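## Task

Lot numbers are printed on the shelf edge beneath each shelf spot, and several spots may carry the same number. Get one foam block from lot 243 and one from lot 242 onto the desk; if no block of a lot exists in the storeroom, leave that lot out. The robot must not tip over or be left leaning, or the task fails. A block counts only if it stays on the desk without the robot holding it there.

## Robot and tools

ROBOT. A TidyBot++: a wheeled base (0.54 m long, 0.50 m wide, 0.38 m tall) carrying a single seven-joint arm with a two-finger gripper. The shoulder sits 0.12 m ahead of the base centre, 0.68 m up. Two cameras: base_camera (fixed on the base, looking forward and down) and wrist_camera (on the hand, looking along the fingers). The arm begins folded with the hand pointing down. A downward-pointing hand reaches at most about 0.94 m above the floor, and only near the base.

FRAMES. Base frame: origin on the floor below the base centre, x forward, y left, z up. hand_pose is reported in it, for the point between the finger pads; its z axis runs out along the fingers and the fingers close along its y axis. The odometry frame is the base frame as it was when the scene began; base_odometry gives position and heading (radians, left positive, -3.142 to 3.142) from wheel turns only, so wheel slip looks like travel and drift builds up.

execute_actions. Argument "actions": a list holding one action or nothing (empty = just report state and images). An action may contain "base", "joints", "speeds"; base and joint motions start together. "base" holds exactly one key, each an offset from where the base last reported itself: translate_m (metres, forward +, -2 to 2), strafe_m (metres, left +, -2 to 2), rotate_rad (radians, counter-clockwise from above +, -6.3 to 6.3). "joints" is one flat set of named absolute targets for the one arm, in radians: joint_1_rad (any angle; positive turns the arm clockwise from above, opposite to rotate_rad), joint_2_rad shoulder -2.249 to 2.249, joint_3_rad any angle, joint_4_rad elbow -2.579 to 2.579, joint_5_rad any angle, joint_6_rad wrist -2.099 to 2.099, joint_7_rad any angle, and gripper_pos from 0 (open, pad gap about 85 mm) to 1 (closed, gripping at roughly 100 N per finger); gap is about 85 x (1 - gripper_pos) mm. Unbounded joints take the shorter way round, so turn by less than half a revolution per call. "speeds" caps top speed for this action only: translate_m and strafe_m 0.05 to 0.5 m/s, rotate_rad 0.1 to 1.57 rad/s (the maximum is the default); a very long base move at a low cap may be refused. "cameras": list of base_camera, wrist_camera or all; omitted or null gives all, [] gives none. Any unknown key or out-of-range number rejects the entire call. Joints left out of an action may keep pushing toward earlier targets.

ARM GEOMETRY. With joint_1_rad 0, joint_3_rad 3.14, joint_5_rad 0 the arm stays in the base's x-z plane. Tilt from vertical (forward +): upper arm = joint_2_rad; forearm = joint_2_rad - joint_4_rad; hand = that minus joint_6_rad. Lengths 0.42, 0.31, 0.31 m; forward reach = sum of length x sin(tilt), height above shoulder = sum of length x cos(tilt). With the hand down, joint_7_rad 1.57 makes the fingers open left-right. Closed fingertips stick out about 20 mm past the hand point.

OTHER TOOLS. wait(seconds 0 to 10): commands nothing, returns state and images. zoom_image(camera, region [x0,y0,x1,y1] in pixels, top-left origin, at most 504 x 504): enlarges part of that camera's most recent full image; useful for reading lot labels. read_manual(section "licences"): licence texts only. finished_scene(scene 1 or 2): closes the scene for good and reports success; the next scene's task comes with it.

RESULT LINES. base_status / joint_status: "done", "off_target" (stopped short, may still push), "contact_stop" / "time_out" (target dropped, holds in place), "not_followed" with "joint command not followed" and "cause:" (self-collision check held back the arm's targets; the gripper still moves). A blocked base can report "done" while short. on_its_own: motion not commanded by this call. motor_effort: percent of motor maximum, bracketed value is the peak. base_tilt: degrees, forward and right positive. gripper "done" at 1 means empty hand; "off_target" means something is held. "ARM HIT": the arm struck the base or itself. Torque fault: arm and gripper freeze 10 s, rest of call skipped. MOTOR HOT / OVER-TEMPERATURE FAULT: a loaded motor overheating; the arm sags, joint_status shows "limit_stop_at_motor_heat", resend the target.

ACCURACY. Friction leaves joints slightly off; to correct, send each joint its previous command plus (wanted - read). Never command a loaded joint to its read angle; the arm sags under held weight. hand_pose may be off by 1-2 cm, so trust images.

AVOID. Driving while the arm is caught on something high (about 0.8 m or more) can topple the robot; sideways force on a raised hand can lift wheels; backing away rights a slight lean. Don't drop, slam or hard-push objects, and don't drive the arm into things. Release blocks so they rest on the desk by themselves. Loose objects may get nudged occasionally.

Each tool is called after "Request:" by a JSON object that holds its "method" and its "body", one argument or row to a line.

## Session

Request:
{"method": "execute_actions", "body": {
  "actions": [
    {"joints":{"joint_6_rad":0.6}}
  ]
}}

Scene clock: 1.70 s.
base_odometry: x=+0.000 y=+0.000 heading=+0.000 (m, m, rad; odometry frame)
base_tilt: forward=+0.1 right=+0.3 (deg)
base_status: not commanded
joint_positions: joint_1_rad=-0.021 joint_2_rad=-0.368 joint_3_rad=+3.101 joint_4_rad=-2.514 joint_5_rad=+0.011 joint_6_rad=+0.594 joint_7_rad=+1.615 gripper_pos=+0.000
joint_status: all done
motor_effort: joint_1_rad=+1(1) joint_2_rad=-7(7) joint_3_rad=+0(0) joint_4_rad=+20(20) joint_5_rad=+0(0) joint_6_rad=+10(9) joint_7_rad=+0(1) (%)
hand_pose: x=+0.5412 y=+0.0313 z=+0.9085 quat_wxyz=(+0.001, +0.699, +0.046, +0.713) (m; base frame)
pictures: base_camera, wrist_camera
camera_calibration (this result's frames):
wrist_camera: T_world_to_cam=[[0.0788201, -0.995835, 0.0458204, -0.0490651], [0.0269739, -0.0438161, -0.998675, 0.951699], [0.996524, 0.0799516, 0.023408, -0.428001], [0, 0, 0, 1]] pos_world=[0.404709, 0.0270584, 0.962705]
Images, in order (width x height): base_camera 644x364, wrist_camera 644x476.

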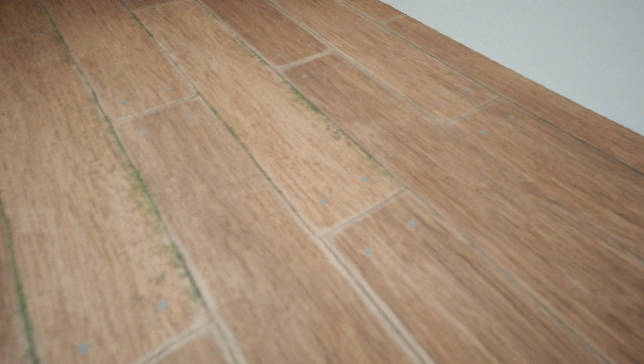

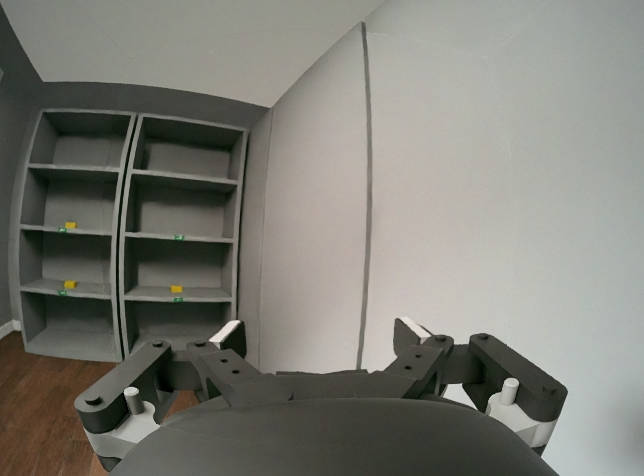

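Request:
{"method": "zoom_image", "body": {
  "camera": "wrist_camera",
  "region": [30,200,230,320]
}}

Request:
{"method": "execute_actions", "body": {
  "actions": [
    {"base":{"rotate_rad":2.2}}
  ],
  "cameras": ["wrist_camera"]
}}

Region (30, 200, 230, 320) of wrist_camera's 644x476 image, scaled by 2.520; it fills the top 302 rows of this view, and the rest is white.

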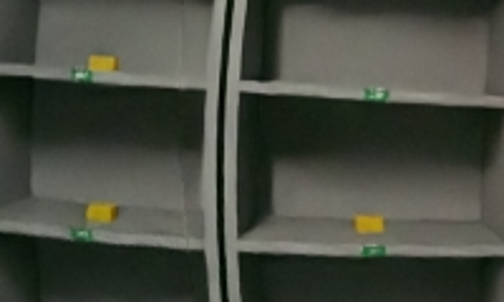

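Scene clock: 4.80 s.
base_odometry: x=+0.000 y=+0.000 heading=+2.199 (m, m, rad; odometry frame)
base_tilt: forward=+0.1 right=+0.3 (deg)
base_status: done
joint_positions: joint_1_rad=-0.021 joint_2_rad=-0.368 joint_3_rad=+3.101 joint_4_rad=-2.514 joint_5_rad=+0.011 joint_6_rad=+0.594 joint_7_rad=+1.615 gripper_pos=+0.000
joint_status: not commanded
motor_effort: joint_1_rad=+1(0) joint_2_rad=-7(8) joint_3_rad=+0(2) joint_4_rad=+20(20) joint_5_rad=+0(1) joint_6_rad=+10(10) joint_7_rad=+0(1) (%)
hand_pose: x=+0.5412 y=+0.0313 z=+0.9085 quat_wxyz=(+0.001, +0.699, +0.046, +0.713) (m; base frame)
pictures: wrist_camera
camera_calibration (this result's frames):
wrist_camera: T_world_to_cam=[[0.0788108, -0.995836, 0.0458205, -0.0490641], [0.0269733, -0.0438165, -0.998675, 0.951699], [0.996525, 0.0799424, 0.0234077, -0.428001], [0, 0, 0, 1]] pos_world=[0.40471, 0.0270557, 0.962705]
Images, in order (width x height): wrist_camera 644x476.

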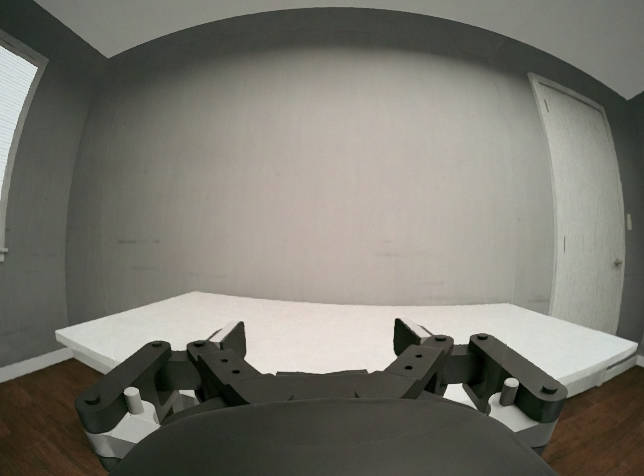

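Request:
{"method": "execute_actions", "body": {
  "actions": [
    {"base":{"rotate_rad":-1.6},"joints":{"joint_1_rad":0.03,"joint_7_rad":1.55}}
  ],
  "cameras": ["base_camera"]
}}

Request:
{"method": "execute_actions", "body": {
  "actions": [
    {"base":{"translate_m":1.2}}
  ]
}}

Request:
{"method": "zoom_image", "body": {
  "camera": "wrist_camera",
  "region": [60,200,400,400]
}}

Scene clock: 8.43 s.
base_odometry: x=+0.000 y=+0.000 heading=+0.600 (m, m, rad; odometry frame)
base_tilt: forward=+0.1 right=+0.3 (deg)
base_status: done
joint_positions: joint_1_rad=+0.025 joint_2_rad=-0.368 joint_3_rad=+3.101 joint_4_rad=-2.514 joint_5_rad=+0.011 joint_6_rad=+0.594 joint_7_rad=+1.584 gripper_pos=+0.000
joint_status: all done
motor_effort: joint_1_rad=+1(3) joint_2_rad=-7(8) joint_3_rad=+0(2) joint_4_rad=+20(21) joint_5_rad=+0(1) joint_6_rad=+10(10) joint_7_rad=+0(1) (%)
hand_pose: x=+0.5422 y=+0.0118 z=+0.9085 quat_wxyz=(+0.007, +0.701, +0.020, +0.713) (m; base frame)
pictures: base_camera
Images, in order (width x height): base_camera 644x364.

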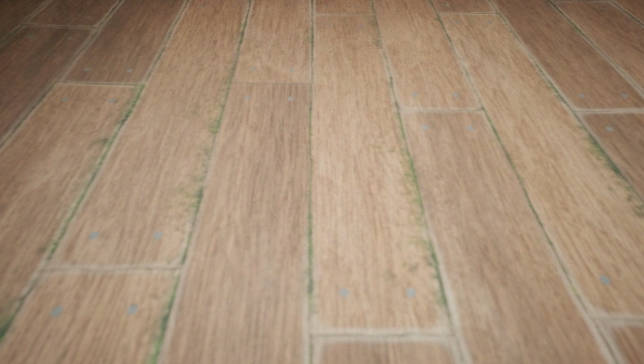

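Scene clock: 12.20 s.
base_odometry: x=+0.992 y=+0.676 heading=+0.599 (m, m, rad; odometry frame)
base_tilt: forward=+0.1 right=+0.3 (deg)
base_status: done
joint_positions: joint_1_rad=+0.025 joint_2_rad=-0.368 joint_3_rad=+3.101 joint_4_rad=-2.514 joint_5_rad=+0.011 joint_6_rad=+0.594 joint_7_rad=+1.584 gripper_pos=+0.000
joint_status: not commanded
motor_effort: joint_1_rad=+2(1) joint_2_rad=-6(10) joint_3_rad=+0(2) joint_4_rad=+20(21) joint_5_rad=+0(0) joint_6_rad=+10(10) joint_7_rad=+1(0) (%)
hand_pose: x=+0.5421 y=+0.0118 z=+0.9086 quat_wxyz=(+0.007, +0.701, +0.020, +0.713) (m; base frame)
pictures: base_camera, wrist_camera
camera_calibration (this result's frames):
wrist_camera: T_world_to_cam=[[0.0334642, -0.999319, 0.0155453, -0.0163737], [0.0246205, -0.014725, -0.999588, 0.952685], [0.999137, 0.0338332, 0.024111, -0.428885], [0, 0, 0, 1]] pos_world=[0.405607, 0.0121763, 0.962888]
Images, in order (width x height): base_camera 644x364, wrist_camera 644x476.

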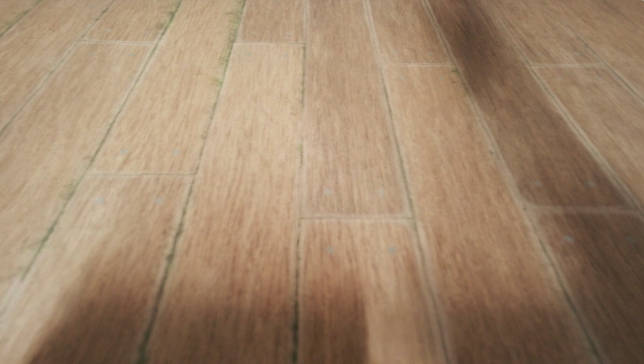

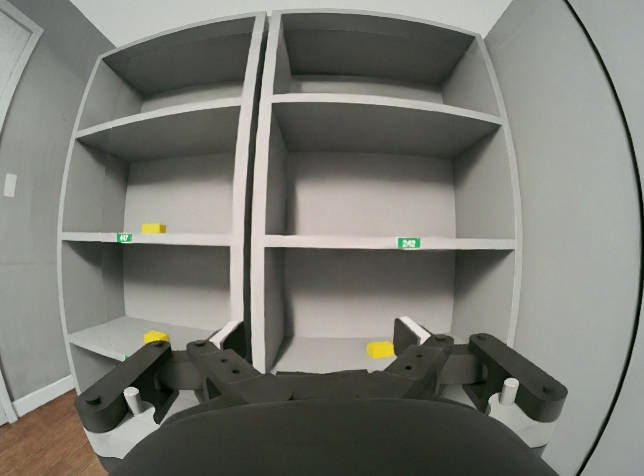

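Region (60, 200, 400, 400) of wrist_camera's 644x476 image, scaled by 1.482; it fills the top 296 rows of this view, and the rest is white.

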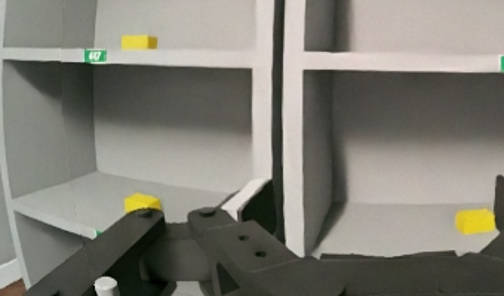

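Request:
{"method": "execute_actions", "body": {
  "actions": [
    {"joints":{"joint_2_rad":0.6,"joint_4_rad":-2.1,"joint_6_rad":0.7}}
  ],
  "cameras": ["wrist_camera"]
}}

Scene clock: 14.73 s.
base_odometry: x=+0.992 y=+0.676 heading=+0.599 (m, m, rad; odometry frame)
base_tilt: forward=+0.1 right=+0.3 (deg)
base_status: not commanded
joint_positions: joint_1_rad=+0.025 joint_2_rad=+0.585 joint_3_rad=+3.101 joint_4_rad=-2.117 joint_5_rad=+0.011 joint_6_rad=+0.672 joint_7_rad=+1.584 gripper_pos=+0.000
joint_status: all done
motor_effort: joint_1_rad=+1(2) joint_2_rad=-36(37) joint_3_rad=-2(1) joint_4_rad=+13(21) joint_5_rad=+0(0) joint_6_rad=+9(9) joint_7_rad=+0(0) (%)
hand_pose: x=+0.7639 y=+0.0105 z=+0.6111 quat_wxyz=(-0.009, +0.849, +0.009, +0.528) (m; base frame)
pictures: wrist_camera
camera_calibration (this result's frames):
wrist_camera: T_world_to_cam=[[0.0279914, -0.999101, -0.0318287, 0.0126069], [-0.43658, 0.0164247, -0.899515, 0.940688], [0.89923, 0.0390745, -0.435728, -0.285928], [0, 0, 0, 1]] pos_world=[0.667447, 0.00831747, 0.721978]
Images, in order (width x height): wrist_camera 644x476.

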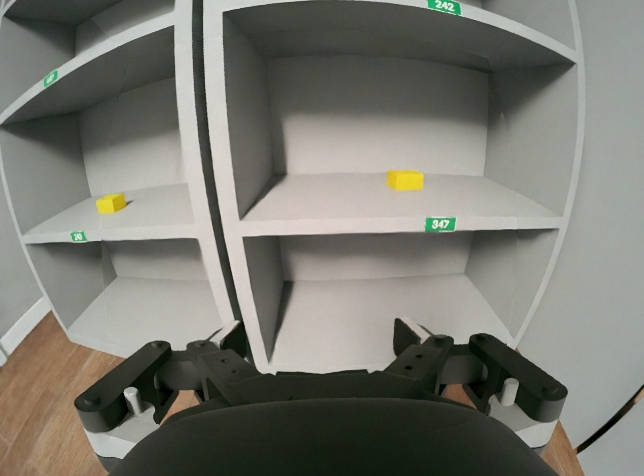

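Request:
{"method": "execute_actions", "body": {
  "actions": [
    {"base":{"strafe_m":0.66}}
  ]
}}

Request:
{"method": "execute_actions", "body": {
  "actions": [
    {"base":{"translate_m":0.35}}
  ]
}}

Scene clock: 18.63 s.
base_odometry: x=+0.620 y=+1.221 heading=+0.599 (m, m, rad; odometry frame)
base_tilt: forward=+0.1 right=+0.3 (deg)
base_status: done
joint_positions: joint_1_rad=+0.027 joint_2_rad=+0.585 joint_3_rad=+3.101 joint_4_rad=-2.115 joint_5_rad=+0.011 joint_6_rad=+0.673 joint_7_rad=+1.584 gripper_pos=+0.000
joint_status: not commanded
motor_effort: joint_1_rad=+1(3) joint_2_rad=-36(37) joint_3_rad=-1(4) joint_4_rad=+13(13) joint_5_rad=+0(1) joint_6_rad=+8(9) joint_7_rad=+0(1) (%)
hand_pose: x=+0.7647 y=+0.0092 z=+0.6121 quat_wxyz=(-0.008, +0.848, +0.008, +0.529) (m; base frame)
pictures: base_camera, wrist_camera
camera_calibration (this result's frames):
wrist_camera: T_world_to_cam=[[0.0260377, -0.999156, -0.0317751, 0.0127823], [-0.434117, 0.0173307, -0.90069, 0.940722], [0.90048, 0.037246, -0.433299, -0.288598], [0, 0, 0, 1]] pos_world=[0.667927, 0.00721719, 0.722656]
Images, in order (width x height): base_camera 644x364, wrist_camera 644x476.

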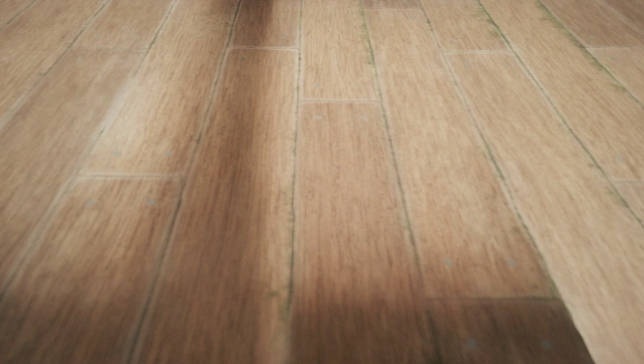

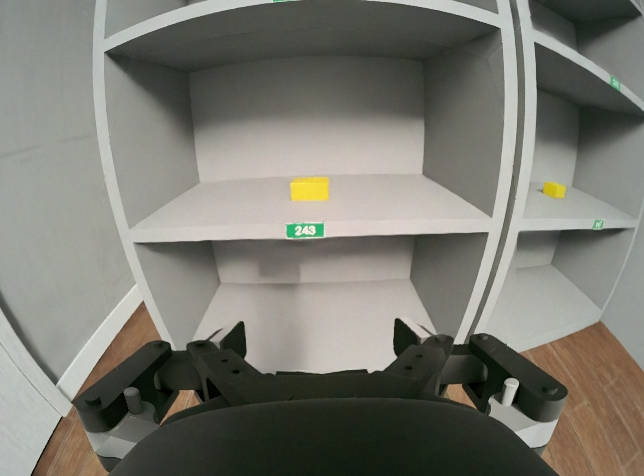

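Scene clock: 20.63 s.
base_odometry: x=+0.909 y=+1.419 heading=+0.599 (m, m, rad; odometry frame)
base_tilt: forward=+0.1 right=+0.3 (deg)
base_status: done
joint_positions: joint_1_rad=+0.027 joint_2_rad=+0.587 joint_3_rad=+3.101 joint_4_rad=-2.107 joint_5_rad=+0.011 joint_6_rad=+0.675 joint_7_rad=+1.584 gripper_pos=+0.000
joint_status: not commanded
motor_effort: joint_1_rad=+1(0) joint_2_rad=-37(39) joint_3_rad=-1(2) joint_4_rad=+12(14) joint_5_rad=+0(1) joint_6_rad=+9(9) joint_7_rad=+0(0) (%)
hand_pose: x=+0.7682 y=+0.0091 z=+0.6146 quat_wxyz=(-0.008, +0.846, +0.008, +0.533) (m; base frame)
pictures: base_camera, wrist_camera
camera_calibration (this result's frames):
wrist_camera: T_world_to_cam=[[0.0260751, -0.999157, -0.0317083, 0.0126475], [-0.427005, 0.0175474, -0.904079, 0.941132], [0.903873, 0.0371136, -0.426188, -0.297614], [0, 0, 0, 1]] pos_world=[0.670544, 0.00716795, 0.724419]
Images, in order (width x height): base_camera 644x364, wrist_camera 644x476.

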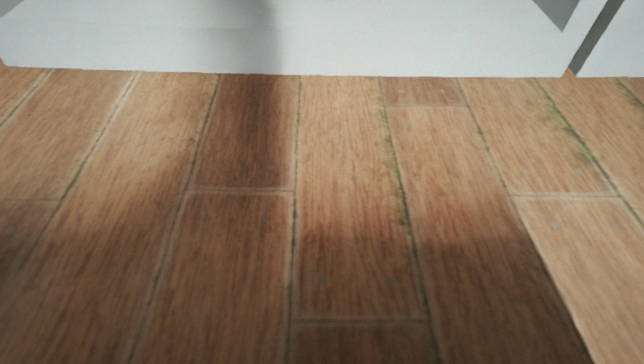

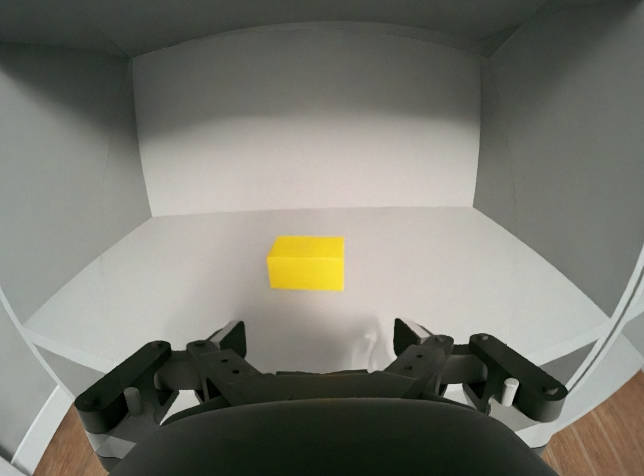

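Request:
{"method": "execute_actions", "body": {
  "actions": [
    {"base":{"translate_m":-0.3},"joints":{"joint_6_rad":-0.3,"joint_7_rad":3.16}}
  ],
  "cameras": []
}}

Request:
{"method": "execute_actions", "body": {
  "actions": [
    {"base":{"strafe_m":-0.11},"joints":{"joint_2_rad":1.08,"joint_4_rad":-0.52,"joint_6_rad":-1.42}}
  ],
  "cameras": ["wrist_camera"]
}}

Scene clock: 23.27 s.
base_odometry: x=+0.661 y=+1.250 heading=+0.600 (m, m, rad; odometry frame)
base_tilt: forward=+0.1 right=+0.3 (deg)
base_status: done
joint_positions: joint_1_rad=+0.028 joint_2_rad=+0.588 joint_3_rad=+3.101 joint_4_rad=-2.103 joint_5_rad=+0.011 joint_6_rad=-0.288 joint_7_rad=+3.148 gripper_pos=+0.000
joint_status: all done
motor_effort: joint_1_rad=+2(3) joint_2_rad=-32(38) joint_3_rad=-1(4) joint_4_rad=+8(13) joint_5_rad=+0(1) joint_6_rad=+2(8) joint_7_rad=+0(0) (%)
hand_pose: x=+0.5392 y=+0.0081 z=+0.4423 quat_wxyz=(+0.051, +0.697, +0.712, +0.064) (m; base frame)
pictures: none
No camera images: the call's "cameras" was empty. Leave "cameras" out to get every camera's image.

Scene clock: 26.07 s.
base_odometry: x=+0.723 y=+1.158 heading=+0.600 (m, m, rad; odometry frame)
base_tilt: forward=+0.1 right=+0.3 (deg)
base_status: done
joint_positions: joint_1_rad=+0.035 joint_2_rad=+1.053 joint_3_rad=+3.101 joint_4_rad=-0.535 joint_5_rad=+0.011 joint_6_rad=-1.393 joint_7_rad=+3.148 gripper_pos=+0.000
joint_status: all done
motor_effort: joint_1_rad=+1(6) joint_2_rad=-54(55) joint_3_rad=-2(4) joint_4_rad=+18(17) joint_5_rad=+0(1) joint_6_rad=+3(3) joint_7_rad=+0(1) (%)
hand_pose: x=+0.8485 y=-0.0094 z=+0.5779 quat_wxyz=(+0.049, +0.708, +0.701, +0.065) (m; base frame)
pictures: wrist_camera
camera_calibration (this result's frames):
wrist_camera: T_world_to_cam=[[0.988828, -0.0340375, 0.145125, -0.919127], [-0.0295708, -0.999024, -0.0328262, 0.0922835], [0.146101, 0.028168, -0.988869, 0.582864], [0, 0, 0, 1]] pos_world=[0.82643, 0.0444904, 0.712794]
Images, in order (width x height): wrist_camera 644x476.

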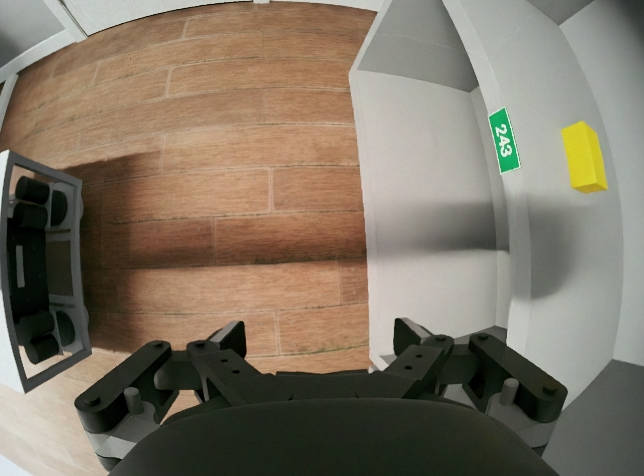

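Request:
{"method": "execute_actions", "body": {
  "actions": [
    {"base":{"translate_m":0.415},"joints":{"joint_2_rad":1.12},"speeds":{"translate_m":0.2}}
  ],
  "cameras": ["wrist_camera"]
}}

Scene clock: 29.00 s.
base_odometry: x=+1.066 y=+1.393 heading=+0.600 (m, m, rad; odometry frame)
base_tilt: forward=+0.1 right=+0.3 (deg)
base_status: done
joint_positions: joint_1_rad=+0.034 joint_2_rad=+1.105 joint_3_rad=+3.101 joint_4_rad=-0.518 joint_5_rad=+0.011 joint_6_rad=-1.443 joint_7_rad=+3.148 gripper_pos=+0.000
joint_status: all done
motor_effort: joint_1_rad=+1(2) joint_2_rad=-56(60) joint_3_rad=-2(4) joint_4_rad=+17(27) joint_5_rad=+0(3) joint_6_rad=+2(21) joint_7_rad=+0(1) (%)
hand_pose: x=+0.8321 y=-0.0086 z=+0.5448 quat_wxyz=(+0.018, +0.710, +0.703, +0.035) (m; base frame)
pictures: wrist_camera
camera_calibration (this result's frames):
wrist_camera: T_world_to_cam=[[0.997626, -0.0327475, 0.0605839, -0.859324], [-0.0308183, -0.998996, -0.032509, 0.0924221], [0.0615877, 0.0305647, -0.997634, 0.627654], [0, 0, 0, 1]] pos_world=[0.821477, 0.0450046, 0.681235]
Images, in order (width x height): wrist_camera 644x476.

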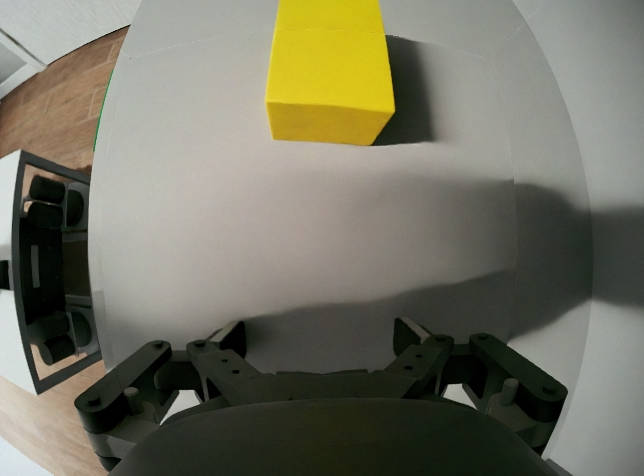

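Grazed the shelf; raise a little.

Request:
{"method": "execute_actions", "body": {
  "actions": [
    {"base":{"strafe_m":0.145},"joints":{"joint_2_rad":1.06},"speeds":{"strafe_m":0.1}}
  ],
  "cameras": ["wrist_camera"]
}}

Scene clock: 31.20 s.
base_odometry: x=+0.984 y=+1.513 heading=+0.600 (m, m, rad; odometry frame)
base_tilt: forward=+0.1 right=+0.3 (deg)
base_status: done
joint_positions: joint_1_rad=+0.029 joint_2_rad=+1.075 joint_3_rad=+3.101 joint_4_rad=-0.518 joint_5_rad=+0.011 joint_6_rad=-1.443 joint_7_rad=+3.148 gripper_pos=+0.000
joint_status: all done
motor_effort: joint_1_rad=+2(3) joint_2_rad=-55(58) joint_3_rad=-1(2) joint_4_rad=+18(19) joint_5_rad=-1(1) joint_6_rad=+2(2) joint_7_rad=+1(0) (%)
hand_pose: x=+0.8359 y=-0.0047 z=+0.5663 quat_wxyz=(+0.029, +0.707, +0.705, +0.046) (m; base frame)
pictures: wrist_camera
camera_calibration (this result's frames):
wrist_camera: T_world_to_cam=[[0.995525, -0.0271115, 0.0905279, -0.879491], [-0.0242651, -0.999181, -0.0323962, 0.0915654], [0.091332, 0.0300545, -0.995367, 0.622566], [0, 0, 0, 1]] pos_world=[0.820917, 0.0489351, 0.702266]
Images, in order (width x height): wrist_camera 644x476.

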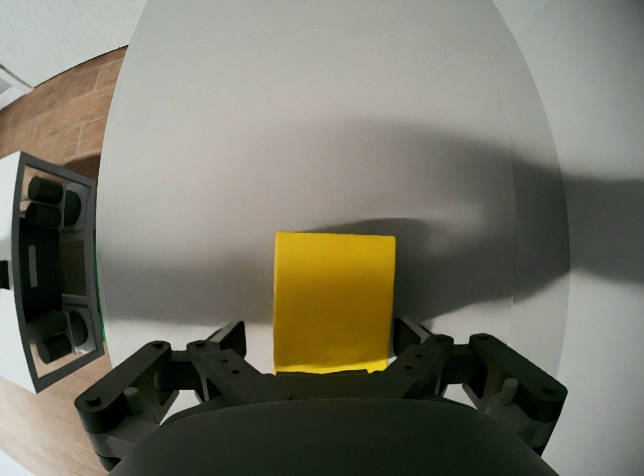

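Request:
{"method": "execute_actions", "body": {
  "actions": [
    {"joints":{"joint_2_rad":1.11}}
  ],
  "cameras": []
}}

Request:
{"method": "execute_actions", "body": {
  "actions": [
    {"joints":{"gripper_pos":1}}
  ],
  "cameras": []
}}

Request:
{"method": "execute_actions", "body": {
  "actions": [
    {"base":{"translate_m":-0.45},"joints":{"joint_2_rad":1.05}}
  ],
  "cameras": []
}}

Request:
{"method": "execute_actions", "body": {
  "actions": [
    {"base":{"strafe_m":-0.7},"joints":{"joint_2_rad":0,"joint_4_rad":-1.5,"joint_6_rad":-0.6,"joint_7_rad":1.57}}
  ],
  "cameras": []
}}

Request:
{"method": "execute_actions", "body": {
  "actions": [
    {"base":{"translate_m":-1.2},"joints":{"joint_1_rad":-3.05}}
  ]
}}

Scene clock: 32.47 s.
base_odometry: x=+0.984 y=+1.513 heading=+0.600 (m, m, rad; odometry frame)
base_tilt: forward=+0.1 right=+0.3 (deg)
base_status: not commanded
joint_positions: joint_1_rad=+0.029 joint_2_rad=+1.094 joint_3_rad=+3.101 joint_4_rad=-0.518 joint_5_rad=+0.011 joint_6_rad=-1.443 joint_7_rad=+3.148 gripper_pos=+0.000
joint_status: all done
motor_effort: joint_1_rad=+1(1) joint_2_rad=-55(57) joint_3_rad=-2(2) joint_4_rad=+17(18) joint_5_rad=+0(0) joint_6_rad=+2(2) joint_7_rad=+0(1) (%)
hand_pose: x=+0.8335 y=-0.0046 z=+0.5523 quat_wxyz=(+0.022, +0.708, +0.705, +0.039) (m; base frame)
pictures: none
No camera images: the call's "cameras" was empty. Leave "cameras" out to get every camera's image.

Scene clock: 33.57 s.
base_odometry: x=+0.984 y=+1.513 heading=+0.600 (m, m, rad; odometry frame)
base_tilt: forward=+0.1 right=+0.3 (deg)
base_status: not commanded
joint_positions: joint_1_rad=+0.029 joint_2_rad=+1.092 joint_3_rad=+3.101 joint_4_rad=-0.517 joint_5_rad=+0.011 joint_6_rad=-1.443 joint_7_rad=+3.148 gripper_pos=+0.366
joint_status: gripper_pos off_target (ended at +0.366, target +1.000)
motor_effort: joint_1_rad=+2(0) joint_2_rad=-52(56) joint_3_rad=-2(2) joint_4_rad=+16(17) joint_5_rad=-1(1) joint_6_rad=+3(5) joint_7_rad=-1(0) (%)
hand_pose: x=+0.8344 y=-0.0047 z=+0.5546 quat_wxyz=(+0.024, +0.708, +0.705, +0.041) (m; base frame)
pictures: none
No camera images: the call's "cameras" was empty. Leave "cameras" out to get every camera's image.

Scene clock: 35.80 s.
base_odometry: x=+0.613 y=+1.259 heading=+0.600 (m, m, rad; odometry frame)
base_tilt: forward=+0.1 right=+0.3 (deg)
base_status: done
joint_positions: joint_1_rad=+0.029 joint_2_rad=+1.072 joint_3_rad=+3.101 joint_4_rad=-0.517 joint_5_rad=+0.011 joint_6_rad=-1.440 joint_7_rad=+3.148 gripper_pos=+0.366
joint_status: all done
motor_effort: joint_1_rad=+2(3) joint_2_rad=-54(58) joint_3_rad=-2(2) joint_4_rad=+18(19) joint_5_rad=+0(1) joint_6_rad=+3(3) joint_7_rad=+1(0) (%)
hand_pose: x=+0.8377 y=-0.0047 z=+0.5687 quat_wxyz=(+0.032, +0.707, +0.705, +0.048) (m; base frame)
pictures: none
No camera images: the call's "cameras" was empty. Leave "cameras" out to get every camera's image.

Scene clock: 38.57 s.
base_odometry: x=+1.007 y=+0.680 heading=+0.600 (m, m, rad; odometry frame)
base_tilt: forward=+0.1 right=+0.3 (deg)
base_status: done
joint_positions: joint_1_rad=+0.030 joint_2_rad=+0.016 joint_3_rad=+3.101 joint_4_rad=-1.485 joint_5_rad=+0.011 joint_6_rad=-0.628 joint_7_rad=+1.603 gripper_pos=+0.366
joint_status: all done
motor_effort: joint_1_rad=+1(5) joint_2_rad=-25(58) joint_3_rad=-1(3) joint_4_rad=+22(23) joint_5_rad=+0(0) joint_6_rad=+8(8) joint_7_rad=-1(0) (%)
hand_pose: x=+0.7027 y=+0.0052 z=+0.9593 quat_wxyz=(+0.010, +0.874, +0.021, +0.485) (m; base frame)
pictures: none
No camera images: the call's "cameras" was empty. Leave "cameras" out to get every camera's image.

Scene clock: 42.47 s.
base_odometry: x=+0.017 y=+0.002 heading=+0.600 (m, m, rad; odometry frame)
base_tilt: forward=+0.0 right=+0.3 (deg)
base_status: done
joint_positions: joint_1_rad=-3.042 joint_2_rad=+0.016 joint_3_rad=+3.101 joint_4_rad=-1.488 joint_5_rad=+0.011 joint_6_rad=-0.624 joint_7_rad=+1.603 gripper_pos=+0.366
joint_status: all done
motor_effort: joint_1_rad=+2(4) joint_2_rad=-25(31) joint_3_rad=+0(2) joint_4_rad=+22(24) joint_5_rad=+0(1) joint_6_rad=+9(8) joint_7_rad=+0(0) (%)
hand_pose: x=-0.4640 y=+0.0352 z=+0.9592 quat_wxyz=(-0.485, +0.009, +0.874, +0.027) (m; base frame)
pictures: base_camera, wrist_camera
camera_calibration (this result's frames):
wrist_camera: T_world_to_cam=[[0.0415101, 0.999074, 0.0113129, -0.0226208], [0.522924, -0.012076, -0.852294, 1.1182], [-0.851368, 0.0412946, -0.522941, 0.240248], [0, 0, 0, 1]] pos_world=[-0.379257, 0.0261823, 1.07893]
Images, in order (width x height): base_camera 644x364, wrist_camera 644x476.

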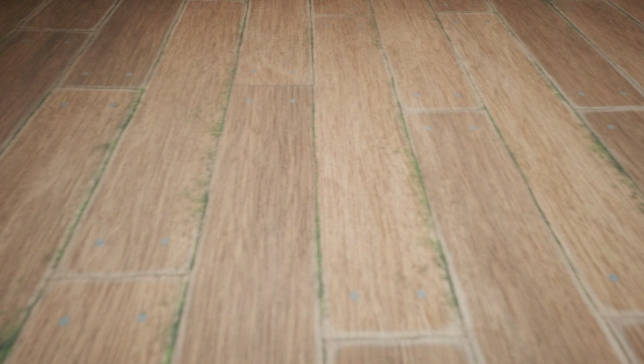

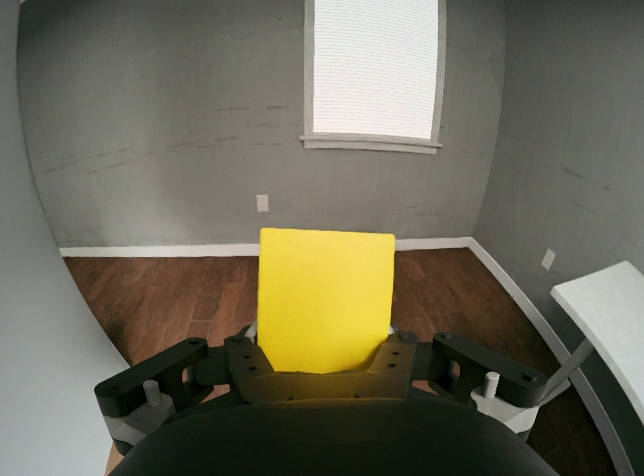

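Request:
{"method": "execute_actions", "body": {
  "actions": [
    {"base":{"strafe_m":0.15},"joints":{"joint_1_rad":-1.57,"joint_2_rad":0.7,"joint_4_rad":-0.5,"joint_6_rad":-1.7,"joint_7_rad":3.1}}
  ]
}}

Scene clock: 45.67 s.
base_odometry: x=-0.068 y=+0.126 heading=+0.600 (m, m, rad; odometry frame)
base_tilt: forward=+0.1 right=+0.3 (deg)
base_status: done
joint_positions: joint_1_rad=-1.571 joint_2_rad=+0.679 joint_3_rad=+3.101 joint_4_rad=-0.518 joint_5_rad=+0.011 joint_6_rad=-1.674 joint_7_rad=+3.065 gripper_pos=+0.366
joint_status: all done
motor_effort: joint_1_rad=+2(5) joint_2_rad=-44(46) joint_3_rad=-1(2) joint_4_rad=+18(23) joint_5_rad=+0(0) joint_6_rad=+3(9) joint_7_rad=+0(0) (%)
hand_pose: x=+0.1042 y=+0.6397 z=+0.8247 quat_wxyz=(-0.015, +0.025, +0.990, +0.135) (m; base frame)
pictures: base_camera, wrist_camera
camera_calibration (this result's frames):
wrist_camera: T_world_to_cam=[[0.0750626, 0.965104, 0.250878, -0.827953], [0.996735, -0.06511, -0.0477506, 0.0347945], [-0.0297497, 0.253643, -0.96684, 0.773277], [0, 0, 0, 1]] pos_world=[0.0504722, 0.60519, 0.957012]
Images, in order (width x height): base_camera 644x364, wrist_camera 644x476.

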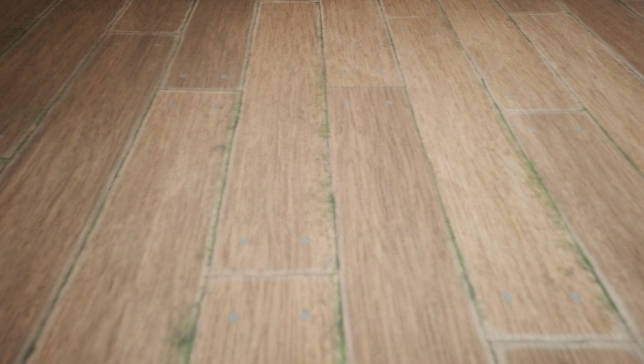

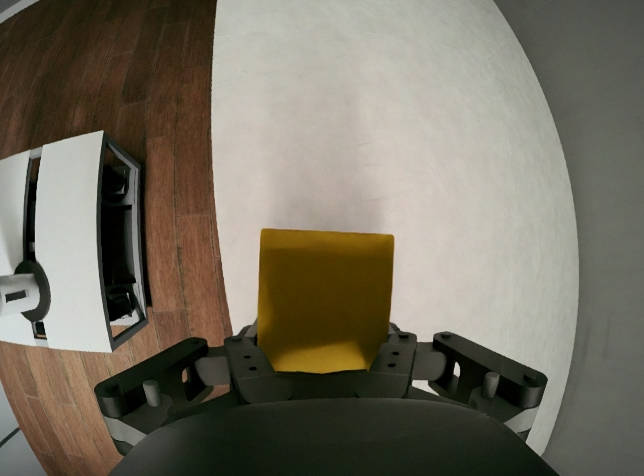

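Request:
{"method": "execute_actions", "body": {
  "actions": [
    {"base":{"strafe_m":0.12},"joints":{"joint_2_rad":0.8}}
  ],
  "cameras": []
}}

Request:
{"method": "execute_actions", "body": {
  "actions": [
    {"joints":{"joint_2_rad":0.86}}
  ],
  "cameras": ["wrist_camera"]
}}

Scene clock: 47.23 s.
base_odometry: x=-0.136 y=+0.225 heading=+0.601 (m, m, rad; odometry frame)
base_tilt: forward=+0.1 right=+0.3 (deg)
base_status: done
joint_positions: joint_1_rad=-1.571 joint_2_rad=+0.808 joint_3_rad=+3.101 joint_4_rad=-0.510 joint_5_rad=+0.011 joint_6_rad=-1.676 joint_7_rad=+3.065 gripper_pos=+0.366
joint_status: all done
motor_effort: joint_1_rad=+1(5) joint_2_rad=-48(55) joint_3_rad=-2(2) joint_4_rad=+17(19) joint_5_rad=+0(1) joint_6_rad=+2(4) joint_7_rad=+0(1) (%)
hand_pose: x=+0.1043 y=+0.6537 z=+0.7438 quat_wxyz=(-0.013, +0.026, +0.997, +0.073) (m; base frame)
pictures: none
No camera images: the call's "cameras" was empty. Leave "cameras" out to get every camera's image.

Scene clock: 48.00 s.
base_odometry: x=-0.136 y=+0.225 heading=+0.601 (m, m, rad; odometry frame)
base_tilt: forward=+0.1 right=+0.3 (deg)
base_status: not commanded
joint_positions: joint_1_rad=-1.571 joint_2_rad=+0.813 joint_3_rad=+3.101 joint_4_rad=-0.504 joint_5_rad=+0.011 joint_6_rad=-1.679 joint_7_rad=+3.065 gripper_pos=+0.366
joint_status: joint_2_rad off_target (ended at +0.813, target +0.860)
motor_effort: joint_1_rad=+1(2) joint_2_rad=-43(48) joint_3_rad=-2(2) joint_4_rad=+15(18) joint_5_rad=+0(0) joint_6_rad=+3(4) joint_7_rad=+0(0) (%)
hand_pose: x=+0.1043 y=+0.6545 z=+0.7426 quat_wxyz=(-0.013, +0.026, +0.997, +0.072) (m; base frame)
pictures: wrist_camera
camera_calibration (this result's frames):
wrist_camera: T_world_to_cam=[[0.0754007, 0.988883, 0.128159, -0.746155], [0.996705, -0.0708874, -0.039427, 0.0293505], [-0.0299038, 0.13071, -0.99097, 0.788575], [0, 0, 0, 1]] pos_world=[0.0505882, 0.636866, 0.878238]
Images, in order (width x height): wrist_camera 644x476.

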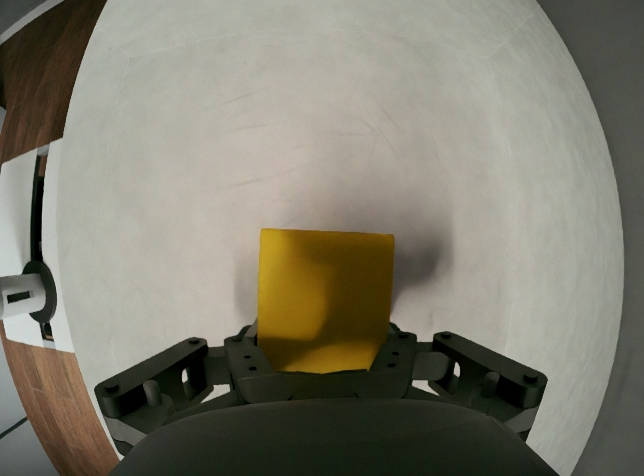

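Request:
{"method": "execute_actions", "body": {
  "actions": [
    {"joints":{"gripper_pos":0,"joint_2_rad":0.8}}
  ],
  "cameras": []
}}

Request:
{"method": "execute_actions", "body": {
  "actions": [
    {"joints":{"joint_2_rad":0.2}}
  ],
  "cameras": []
}}

Request:
{"method": "execute_actions", "body": {
  "actions": [
    {"base":{"translate_m":-1.5},"joints":{"joint_1_rad":1.2,"joint_2_rad":-0.37,"joint_4_rad":-2.5,"joint_6_rad":0.3,"joint_7_rad":1.55}}
  ]
}}

Scene clock: 49.57 s.
base_odometry: x=-0.136 y=+0.225 heading=+0.601 (m, m, rad; odometry frame)
base_tilt: forward=+0.1 right=+0.3 (deg)
base_status: not commanded
joint_positions: joint_1_rad=-1.571 joint_2_rad=+0.812 joint_3_rad=+3.101 joint_4_rad=-0.504 joint_5_rad=+0.011 joint_6_rad=-1.679 joint_7_rad=+3.065 gripper_pos=+0.000
joint_status: all done
motor_effort: joint_1_rad=+2(0) joint_2_rad=-48(50) joint_3_rad=-2(2) joint_4_rad=+17(18) joint_5_rad=+0(0) joint_6_rad=+2(3) joint_7_rad=+0(1) (%)
hand_pose: x=+0.1043 y=+0.6544 z=+0.7432 quat_wxyz=(-0.013, +0.026, +0.997, +0.073) (m; base frame)
pictures: none
No camera images: the call's "cameras" was empty. Leave "cameras" out to get every camera's image.

Scene clock: 51.40 s.
base_odometry: x=-0.136 y=+0.225 heading=+0.601 (m, m, rad; odometry frame)
base_tilt: forward=+0.1 right=+0.3 (deg)
base_status: not commanded
joint_positions: joint_1_rad=-1.571 joint_2_rad=+0.198 joint_3_rad=+3.101 joint_4_rad=-0.502 joint_5_rad=+0.011 joint_6_rad=-1.679 joint_7_rad=+3.065 gripper_pos=+0.000
joint_status: all done
motor_effort: joint_1_rad=+1(1) joint_2_rad=-25(52) joint_3_rad=-1(1) joint_4_rad=+16(19) joint_5_rad=+0(1) joint_6_rad=+7(7) joint_7_rad=+0(0) (%)
hand_pose: x=+0.1044 y=+0.4995 z=+1.1098 quat_wxyz=(-0.020, +0.021, +0.928, +0.372) (m; base frame)
pictures: none
No camera images: the call's "cameras" was empty. Leave "cameras" out to get every camera's image.

Scene clock: 55.73 s.
base_odometry: x=-1.374 y=-0.623 heading=+0.601 (m, m, rad; odometry frame)
base_tilt: forward=+0.1 right=+0.3 (deg)
base_status: done
joint_positions: joint_1_rad=+1.191 joint_2_rad=-0.348 joint_3_rad=+3.101 joint_4_rad=-2.488 joint_5_rad=+0.011 joint_6_rad=+0.272 joint_7_rad=+1.586 gripper_pos=+0.000
joint_status: all done
motor_effort: joint_1_rad=+1(1) joint_2_rad=-7(28) joint_3_rad=+1(2) joint_4_rad=+20(21) joint_5_rad=+1(1) joint_6_rad=+9(9) joint_7_rad=+0(0) (%)
hand_pose: x=+0.2927 y=-0.3809 z=+0.8169 quat_wxyz=(+0.334, +0.682, -0.425, +0.492) (m; base frame)
pictures: base_camera, wrist_camera
camera_calibration (this result's frames):
wrist_camera: T_world_to_cam=[[-0.90632, -0.422408, 0.0124635, 0.0982879], [-0.13166, 0.254219, -0.958143, 0.975739], [0.401559, -0.870025, -0.286018, -0.0802063], [0, 0, 0, 1]] pos_world=[0.249754, -0.276315, 0.910732]
Images, in order (width x height): base_camera 644x364, wrist_camera 644x476.

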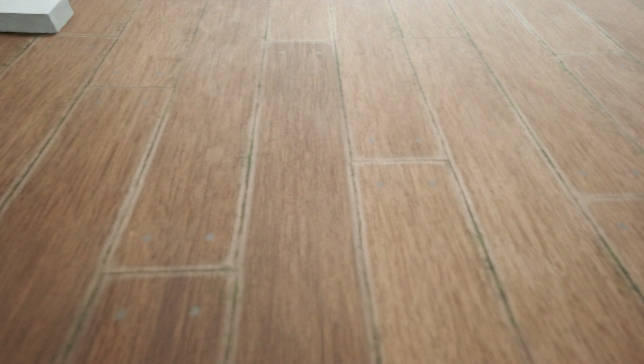

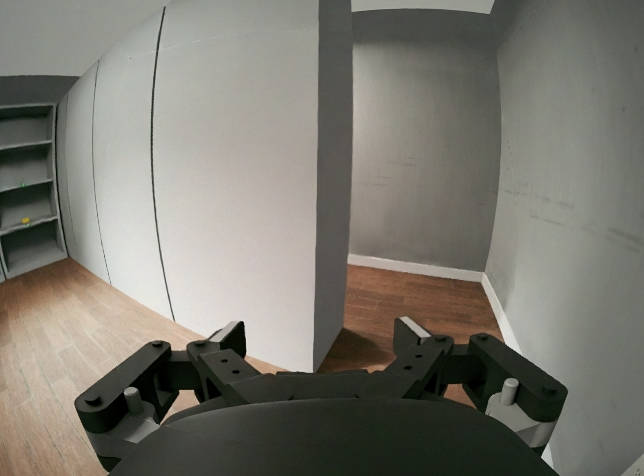

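Request:
{"method": "execute_actions", "body": {
  "actions": [
    {"base":{"strafe_m":-1.9},"joints":{"joint_6_rad":-0.6,"joint_1_rad":0}}
  ],
  "cameras": []
}}

Request:
{"method": "execute_actions", "body": {
  "actions": [
    {"joints":{"joint_6_rad":0.3,"joint_1_rad":-0.3}}
  ]
}}

Scene clock: 61.17 s.
base_odometry: x=-0.301 y=-2.191 heading=+0.600 (m, m, rad; odometry frame)
base_tilt: forward=+0.1 right=+0.3 (deg)
base_status: done
joint_positions: joint_1_rad=+0.011 joint_2_rad=-0.353 joint_3_rad=+3.101 joint_4_rad=-2.488 joint_5_rad=+0.011 joint_6_rad=-0.574 joint_7_rad=+1.586 gripper_pos=+0.000
joint_status: all done
motor_effort: joint_1_rad=+1(2) joint_2_rad=-4(8) joint_3_rad=+0(1) joint_4_rad=+17(21) joint_5_rad=+0(0) joint_6_rad=+4(8) joint_7_rad=+0(0) (%)
hand_pose: x=+0.3690 y=+0.0055 z=+0.6255 quat_wxyz=(+0.010, +0.976, +0.026, +0.214) (m; base frame)
pictures: none
No camera images: the call's "cameras" was empty. Leave "cameras" out to get every camera's image.

Scene clock: 62.60 s.
base_odometry: x=-0.301 y=-2.191 heading=+0.600 (m, m, rad; odometry frame)
base_tilt: forward=+0.1 right=+0.3 (deg)
base_status: not commanded
joint_positions: joint_1_rad=-0.290 joint_2_rad=-0.353 joint_3_rad=+3.101 joint_4_rad=-2.492 joint_5_rad=+0.011 joint_6_rad=+0.282 joint_7_rad=+1.586 gripper_pos=+0.000
joint_status: all done
motor_effort: joint_1_rad=+1(1) joint_2_rad=-7(7) joint_3_rad=+1(1) joint_4_rad=+20(20) joint_5_rad=+0(0) joint_6_rad=+9(9) joint_7_rad=+0(0) (%)
hand_pose: x=+0.5131 y=+0.1388 z=+0.8193 quat_wxyz=(-0.086, +0.787, +0.146, +0.593) (m; base frame)
pictures: base_camera, wrist_camera
camera_calibration (this result's frames):
wrist_camera: T_world_to_cam=[[0.339885, -0.940381, 0.0127544, -0.0502181], [-0.256063, -0.105582, -0.960877, 0.990875], [0.904937, 0.323321, -0.276682, -0.147436], [0, 0, 0, 1]] pos_world=[0.404215, 0.105064, 0.911956]
Images, in order (width x height): base_camera 644x364, wrist_camera 644x476.

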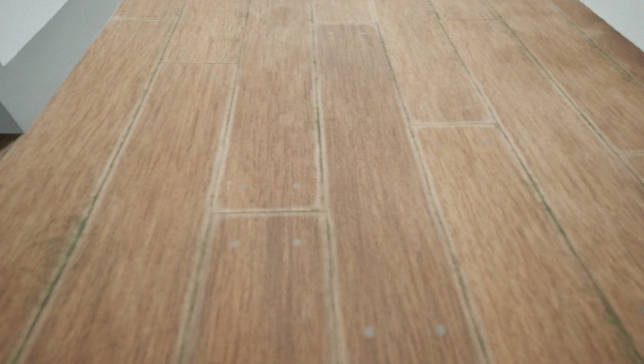

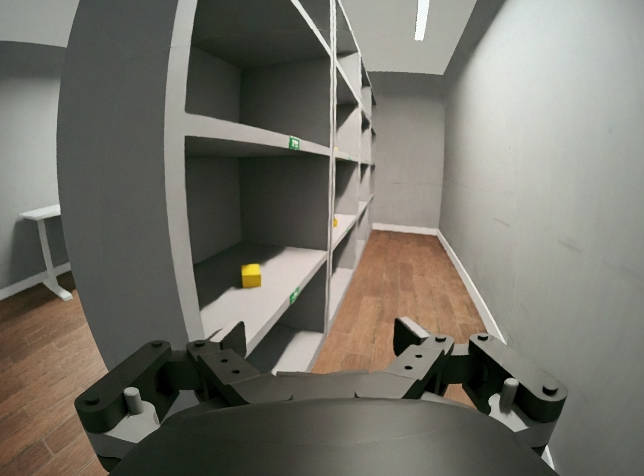

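Request:
{"method": "execute_actions", "body": {
  "actions": [
    {"base":{"translate_m":0.75},"joints":{"joint_6_rad":-0.4,"joint_1_rad":-1.1,"joint_2_rad":-0.9}}
  ],
  "cameras": ["wrist_camera"]
}}

Request:
{"method": "execute_actions", "body": {
  "actions": [
    {"base":{"translate_m":0.9}}
  ],
  "cameras": ["wrist_camera"]
}}

Scene clock: 65.73 s.
base_odometry: x=+0.318 y=-1.768 heading=+0.600 (m, m, rad; odometry frame)
base_tilt: forward=+0.1 right=+0.3 (deg)
base_status: done
joint_positions: joint_1_rad=-1.092 joint_2_rad=-0.875 joint_3_rad=+3.101 joint_4_rad=-2.492 joint_5_rad=+0.011 joint_6_rad=-0.374 joint_7_rad=+1.586 gripper_pos=+0.000
joint_status: all done
motor_effort: joint_1_rad=+1(1) joint_2_rad=+7(8) joint_3_rad=+1(2) joint_4_rad=+22(23) joint_5_rad=+1(0) joint_6_rad=+9(9) joint_7_rad=+0(1) (%)
hand_pose: x=+0.2356 y=+0.2491 z=+0.8095 quat_wxyz=(-0.270, +0.701, +0.460, +0.473) (m; base frame)
pictures: wrist_camera
camera_calibration (this result's frames):
wrist_camera: T_world_to_cam=[[0.903824, -0.426836, 0.0302241, -0.126953], [-0.146851, -0.375747, -0.915013, 0.926582], [0.401918, 0.822572, -0.40229, 0.161142], [0, 0, 0, 1]] pos_world=[0.186047, 0.161421, 0.916498]
Images, in order (width x height): wrist_camera 644x476.

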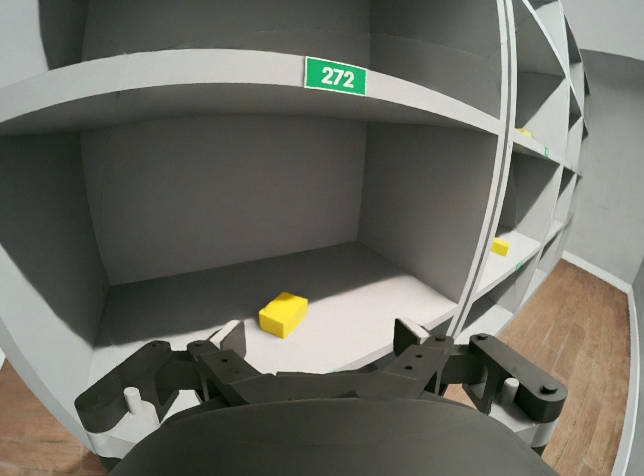

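Scene clock: 68.87 s.
base_odometry: x=+1.061 y=-1.260 heading=+0.600 (m, m, rad; odometry frame)
base_tilt: forward=+0.1 right=+0.3 (deg)
base_status: done
joint_positions: joint_1_rad=-1.092 joint_2_rad=-0.878 joint_3_rad=+3.101 joint_4_rad=-2.492 joint_5_rad=+0.011 joint_6_rad=-0.374 joint_7_rad=+1.586 gripper_pos=+0.000
joint_status: not commanded
motor_effort: joint_1_rad=+1(1) joint_2_rad=+7(9) joint_3_rad=+1(2) joint_4_rad=+23(23) joint_5_rad=+1(1) joint_6_rad=+9(9) joint_7_rad=+1(0) (%)
hand_pose: x=+0.2354 y=+0.2488 z=+0.8103 quat_wxyz=(-0.270, +0.701, +0.460, +0.474) (m; base frame)
pictures: wrist_camera
camera_calibration (this result's frames):
wrist_camera: T_world_to_cam=[[0.903785, -0.426911, 0.0303269, -0.127019], [-0.145712, -0.373554, -0.916093, 0.927176], [0.402419, 0.823532, -0.399818, 0.159411], [0, 0, 0, 1]] pos_world=[0.185748, 0.160844, 0.916966]
Images, in order (width x height): wrist_camera 644x476.

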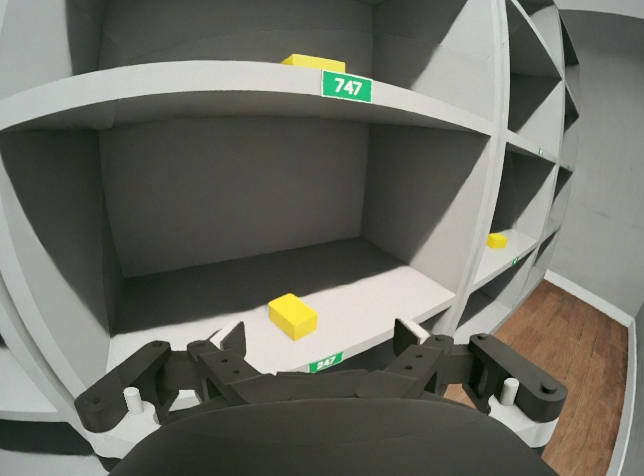

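Request:
{"method": "execute_actions", "body": {
  "actions": [
    {"base":{"translate_m":0.9},"joints":{"joint_6_rad":-0.6}}
  ]
}}

Scene clock: 72.13 s.
base_odometry: x=+1.805 y=-0.752 heading=+0.600 (m, m, rad; odometry frame)
base_tilt: forward=+0.1 right=+0.3 (deg)
base_status: done
joint_positions: joint_1_rad=-1.092 joint_2_rad=-0.880 joint_3_rad=+3.101 joint_4_rad=-2.501 joint_5_rad=+0.011 joint_6_rad=-0.591 joint_7_rad=+1.586 gripper_pos=+0.000
joint_status: all done
motor_effort: joint_1_rad=+2(1) joint_2_rad=+8(9) joint_3_rad=+1(2) joint_4_rad=+21(23) joint_5_rad=+0(1) joint_6_rad=+8(9) joint_7_rad=+0(1) (%)
hand_pose: x=+0.2221 y=+0.2154 z=+0.7473 quat_wxyz=(-0.218, +0.749, +0.488, +0.391) (m; base frame)
pictures: base_camera, wrist_camera
camera_calibration (this result's frames):
wrist_camera: T_world_to_cam=[[0.902548, -0.429659, 0.028289, -0.12498], [-0.234665, -0.545898, -0.804318, 0.828425], [0.361026, 0.719298, -0.593525, 0.343567], [0, 0, 0, 1]] pos_world=[0.183167, 0.15141, 0.873769]
Images, in order (width x height): base_camera 644x364, wrist_camera 644x476.

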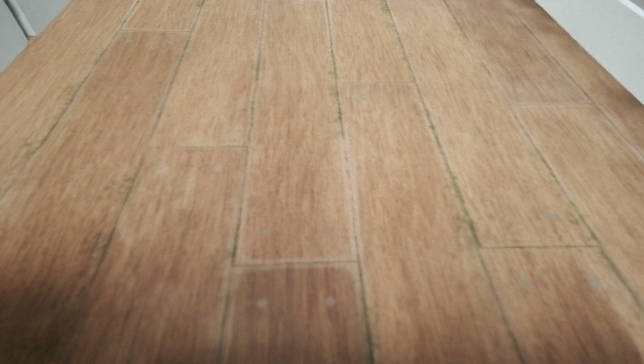

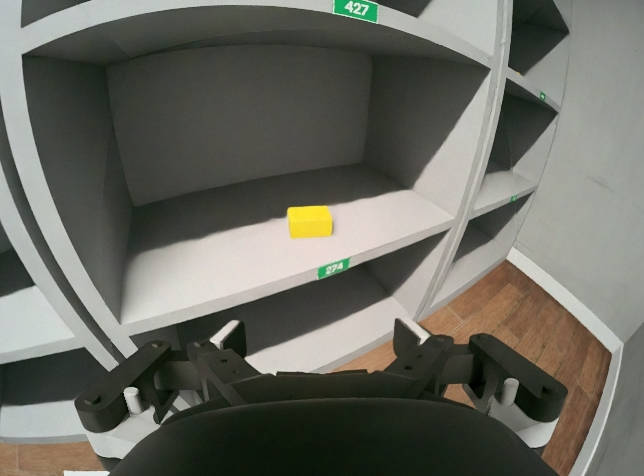

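Request:
{"method": "execute_actions", "body": {
  "actions": [
    {"base":{"translate_m":0.7},"joints":{"joint_6_rad":-0.4,"joint_1_rad":-0.9}}
  ]
}}

Scene clock: 75.00 s.
base_odometry: x=+2.383 y=-0.357 heading=+0.600 (m, m, rad; odometry frame)
base_tilt: forward=+0.1 right=+0.3 (deg)
base_status: done
joint_positions: joint_1_rad=-0.908 joint_2_rad=-0.881 joint_3_rad=+3.101 joint_4_rad=-2.501 joint_5_rad=+0.011 joint_6_rad=-0.426 joint_7_rad=+1.586 gripper_pos=+0.000
joint_status: all done
motor_effort: joint_1_rad=+1(1) joint_2_rad=+8(9) joint_3_rad=+1(1) joint_4_rad=+22(23) joint_5_rad=+1(1) joint_6_rad=+9(8) joint_7_rad=+0(1) (%)
hand_pose: x=+0.2745 y=+0.2159 z=+0.7913 quat_wxyz=(-0.215, +0.754, +0.400, +0.475) (m; base frame)
pictures: base_camera, wrist_camera
camera_calibration (this result's frames):
wrist_camera: T_world_to_cam=[[0.809986, -0.585691, 0.0298015, -0.115346], [-0.243365, -0.38193, -0.891573, 0.912346], [0.533569, 0.71491, -0.451895, 0.191859], [0, 0, 0, 1]] pos_world=[0.213092, 0.143733, 0.903561]
Images, in order (width x height): base_camera 644x364, wrist_camera 644x476.

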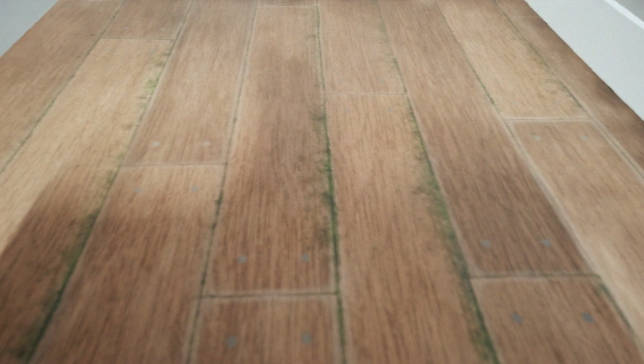

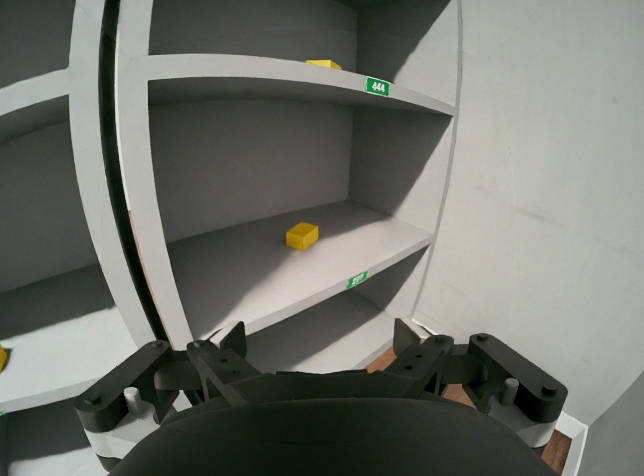

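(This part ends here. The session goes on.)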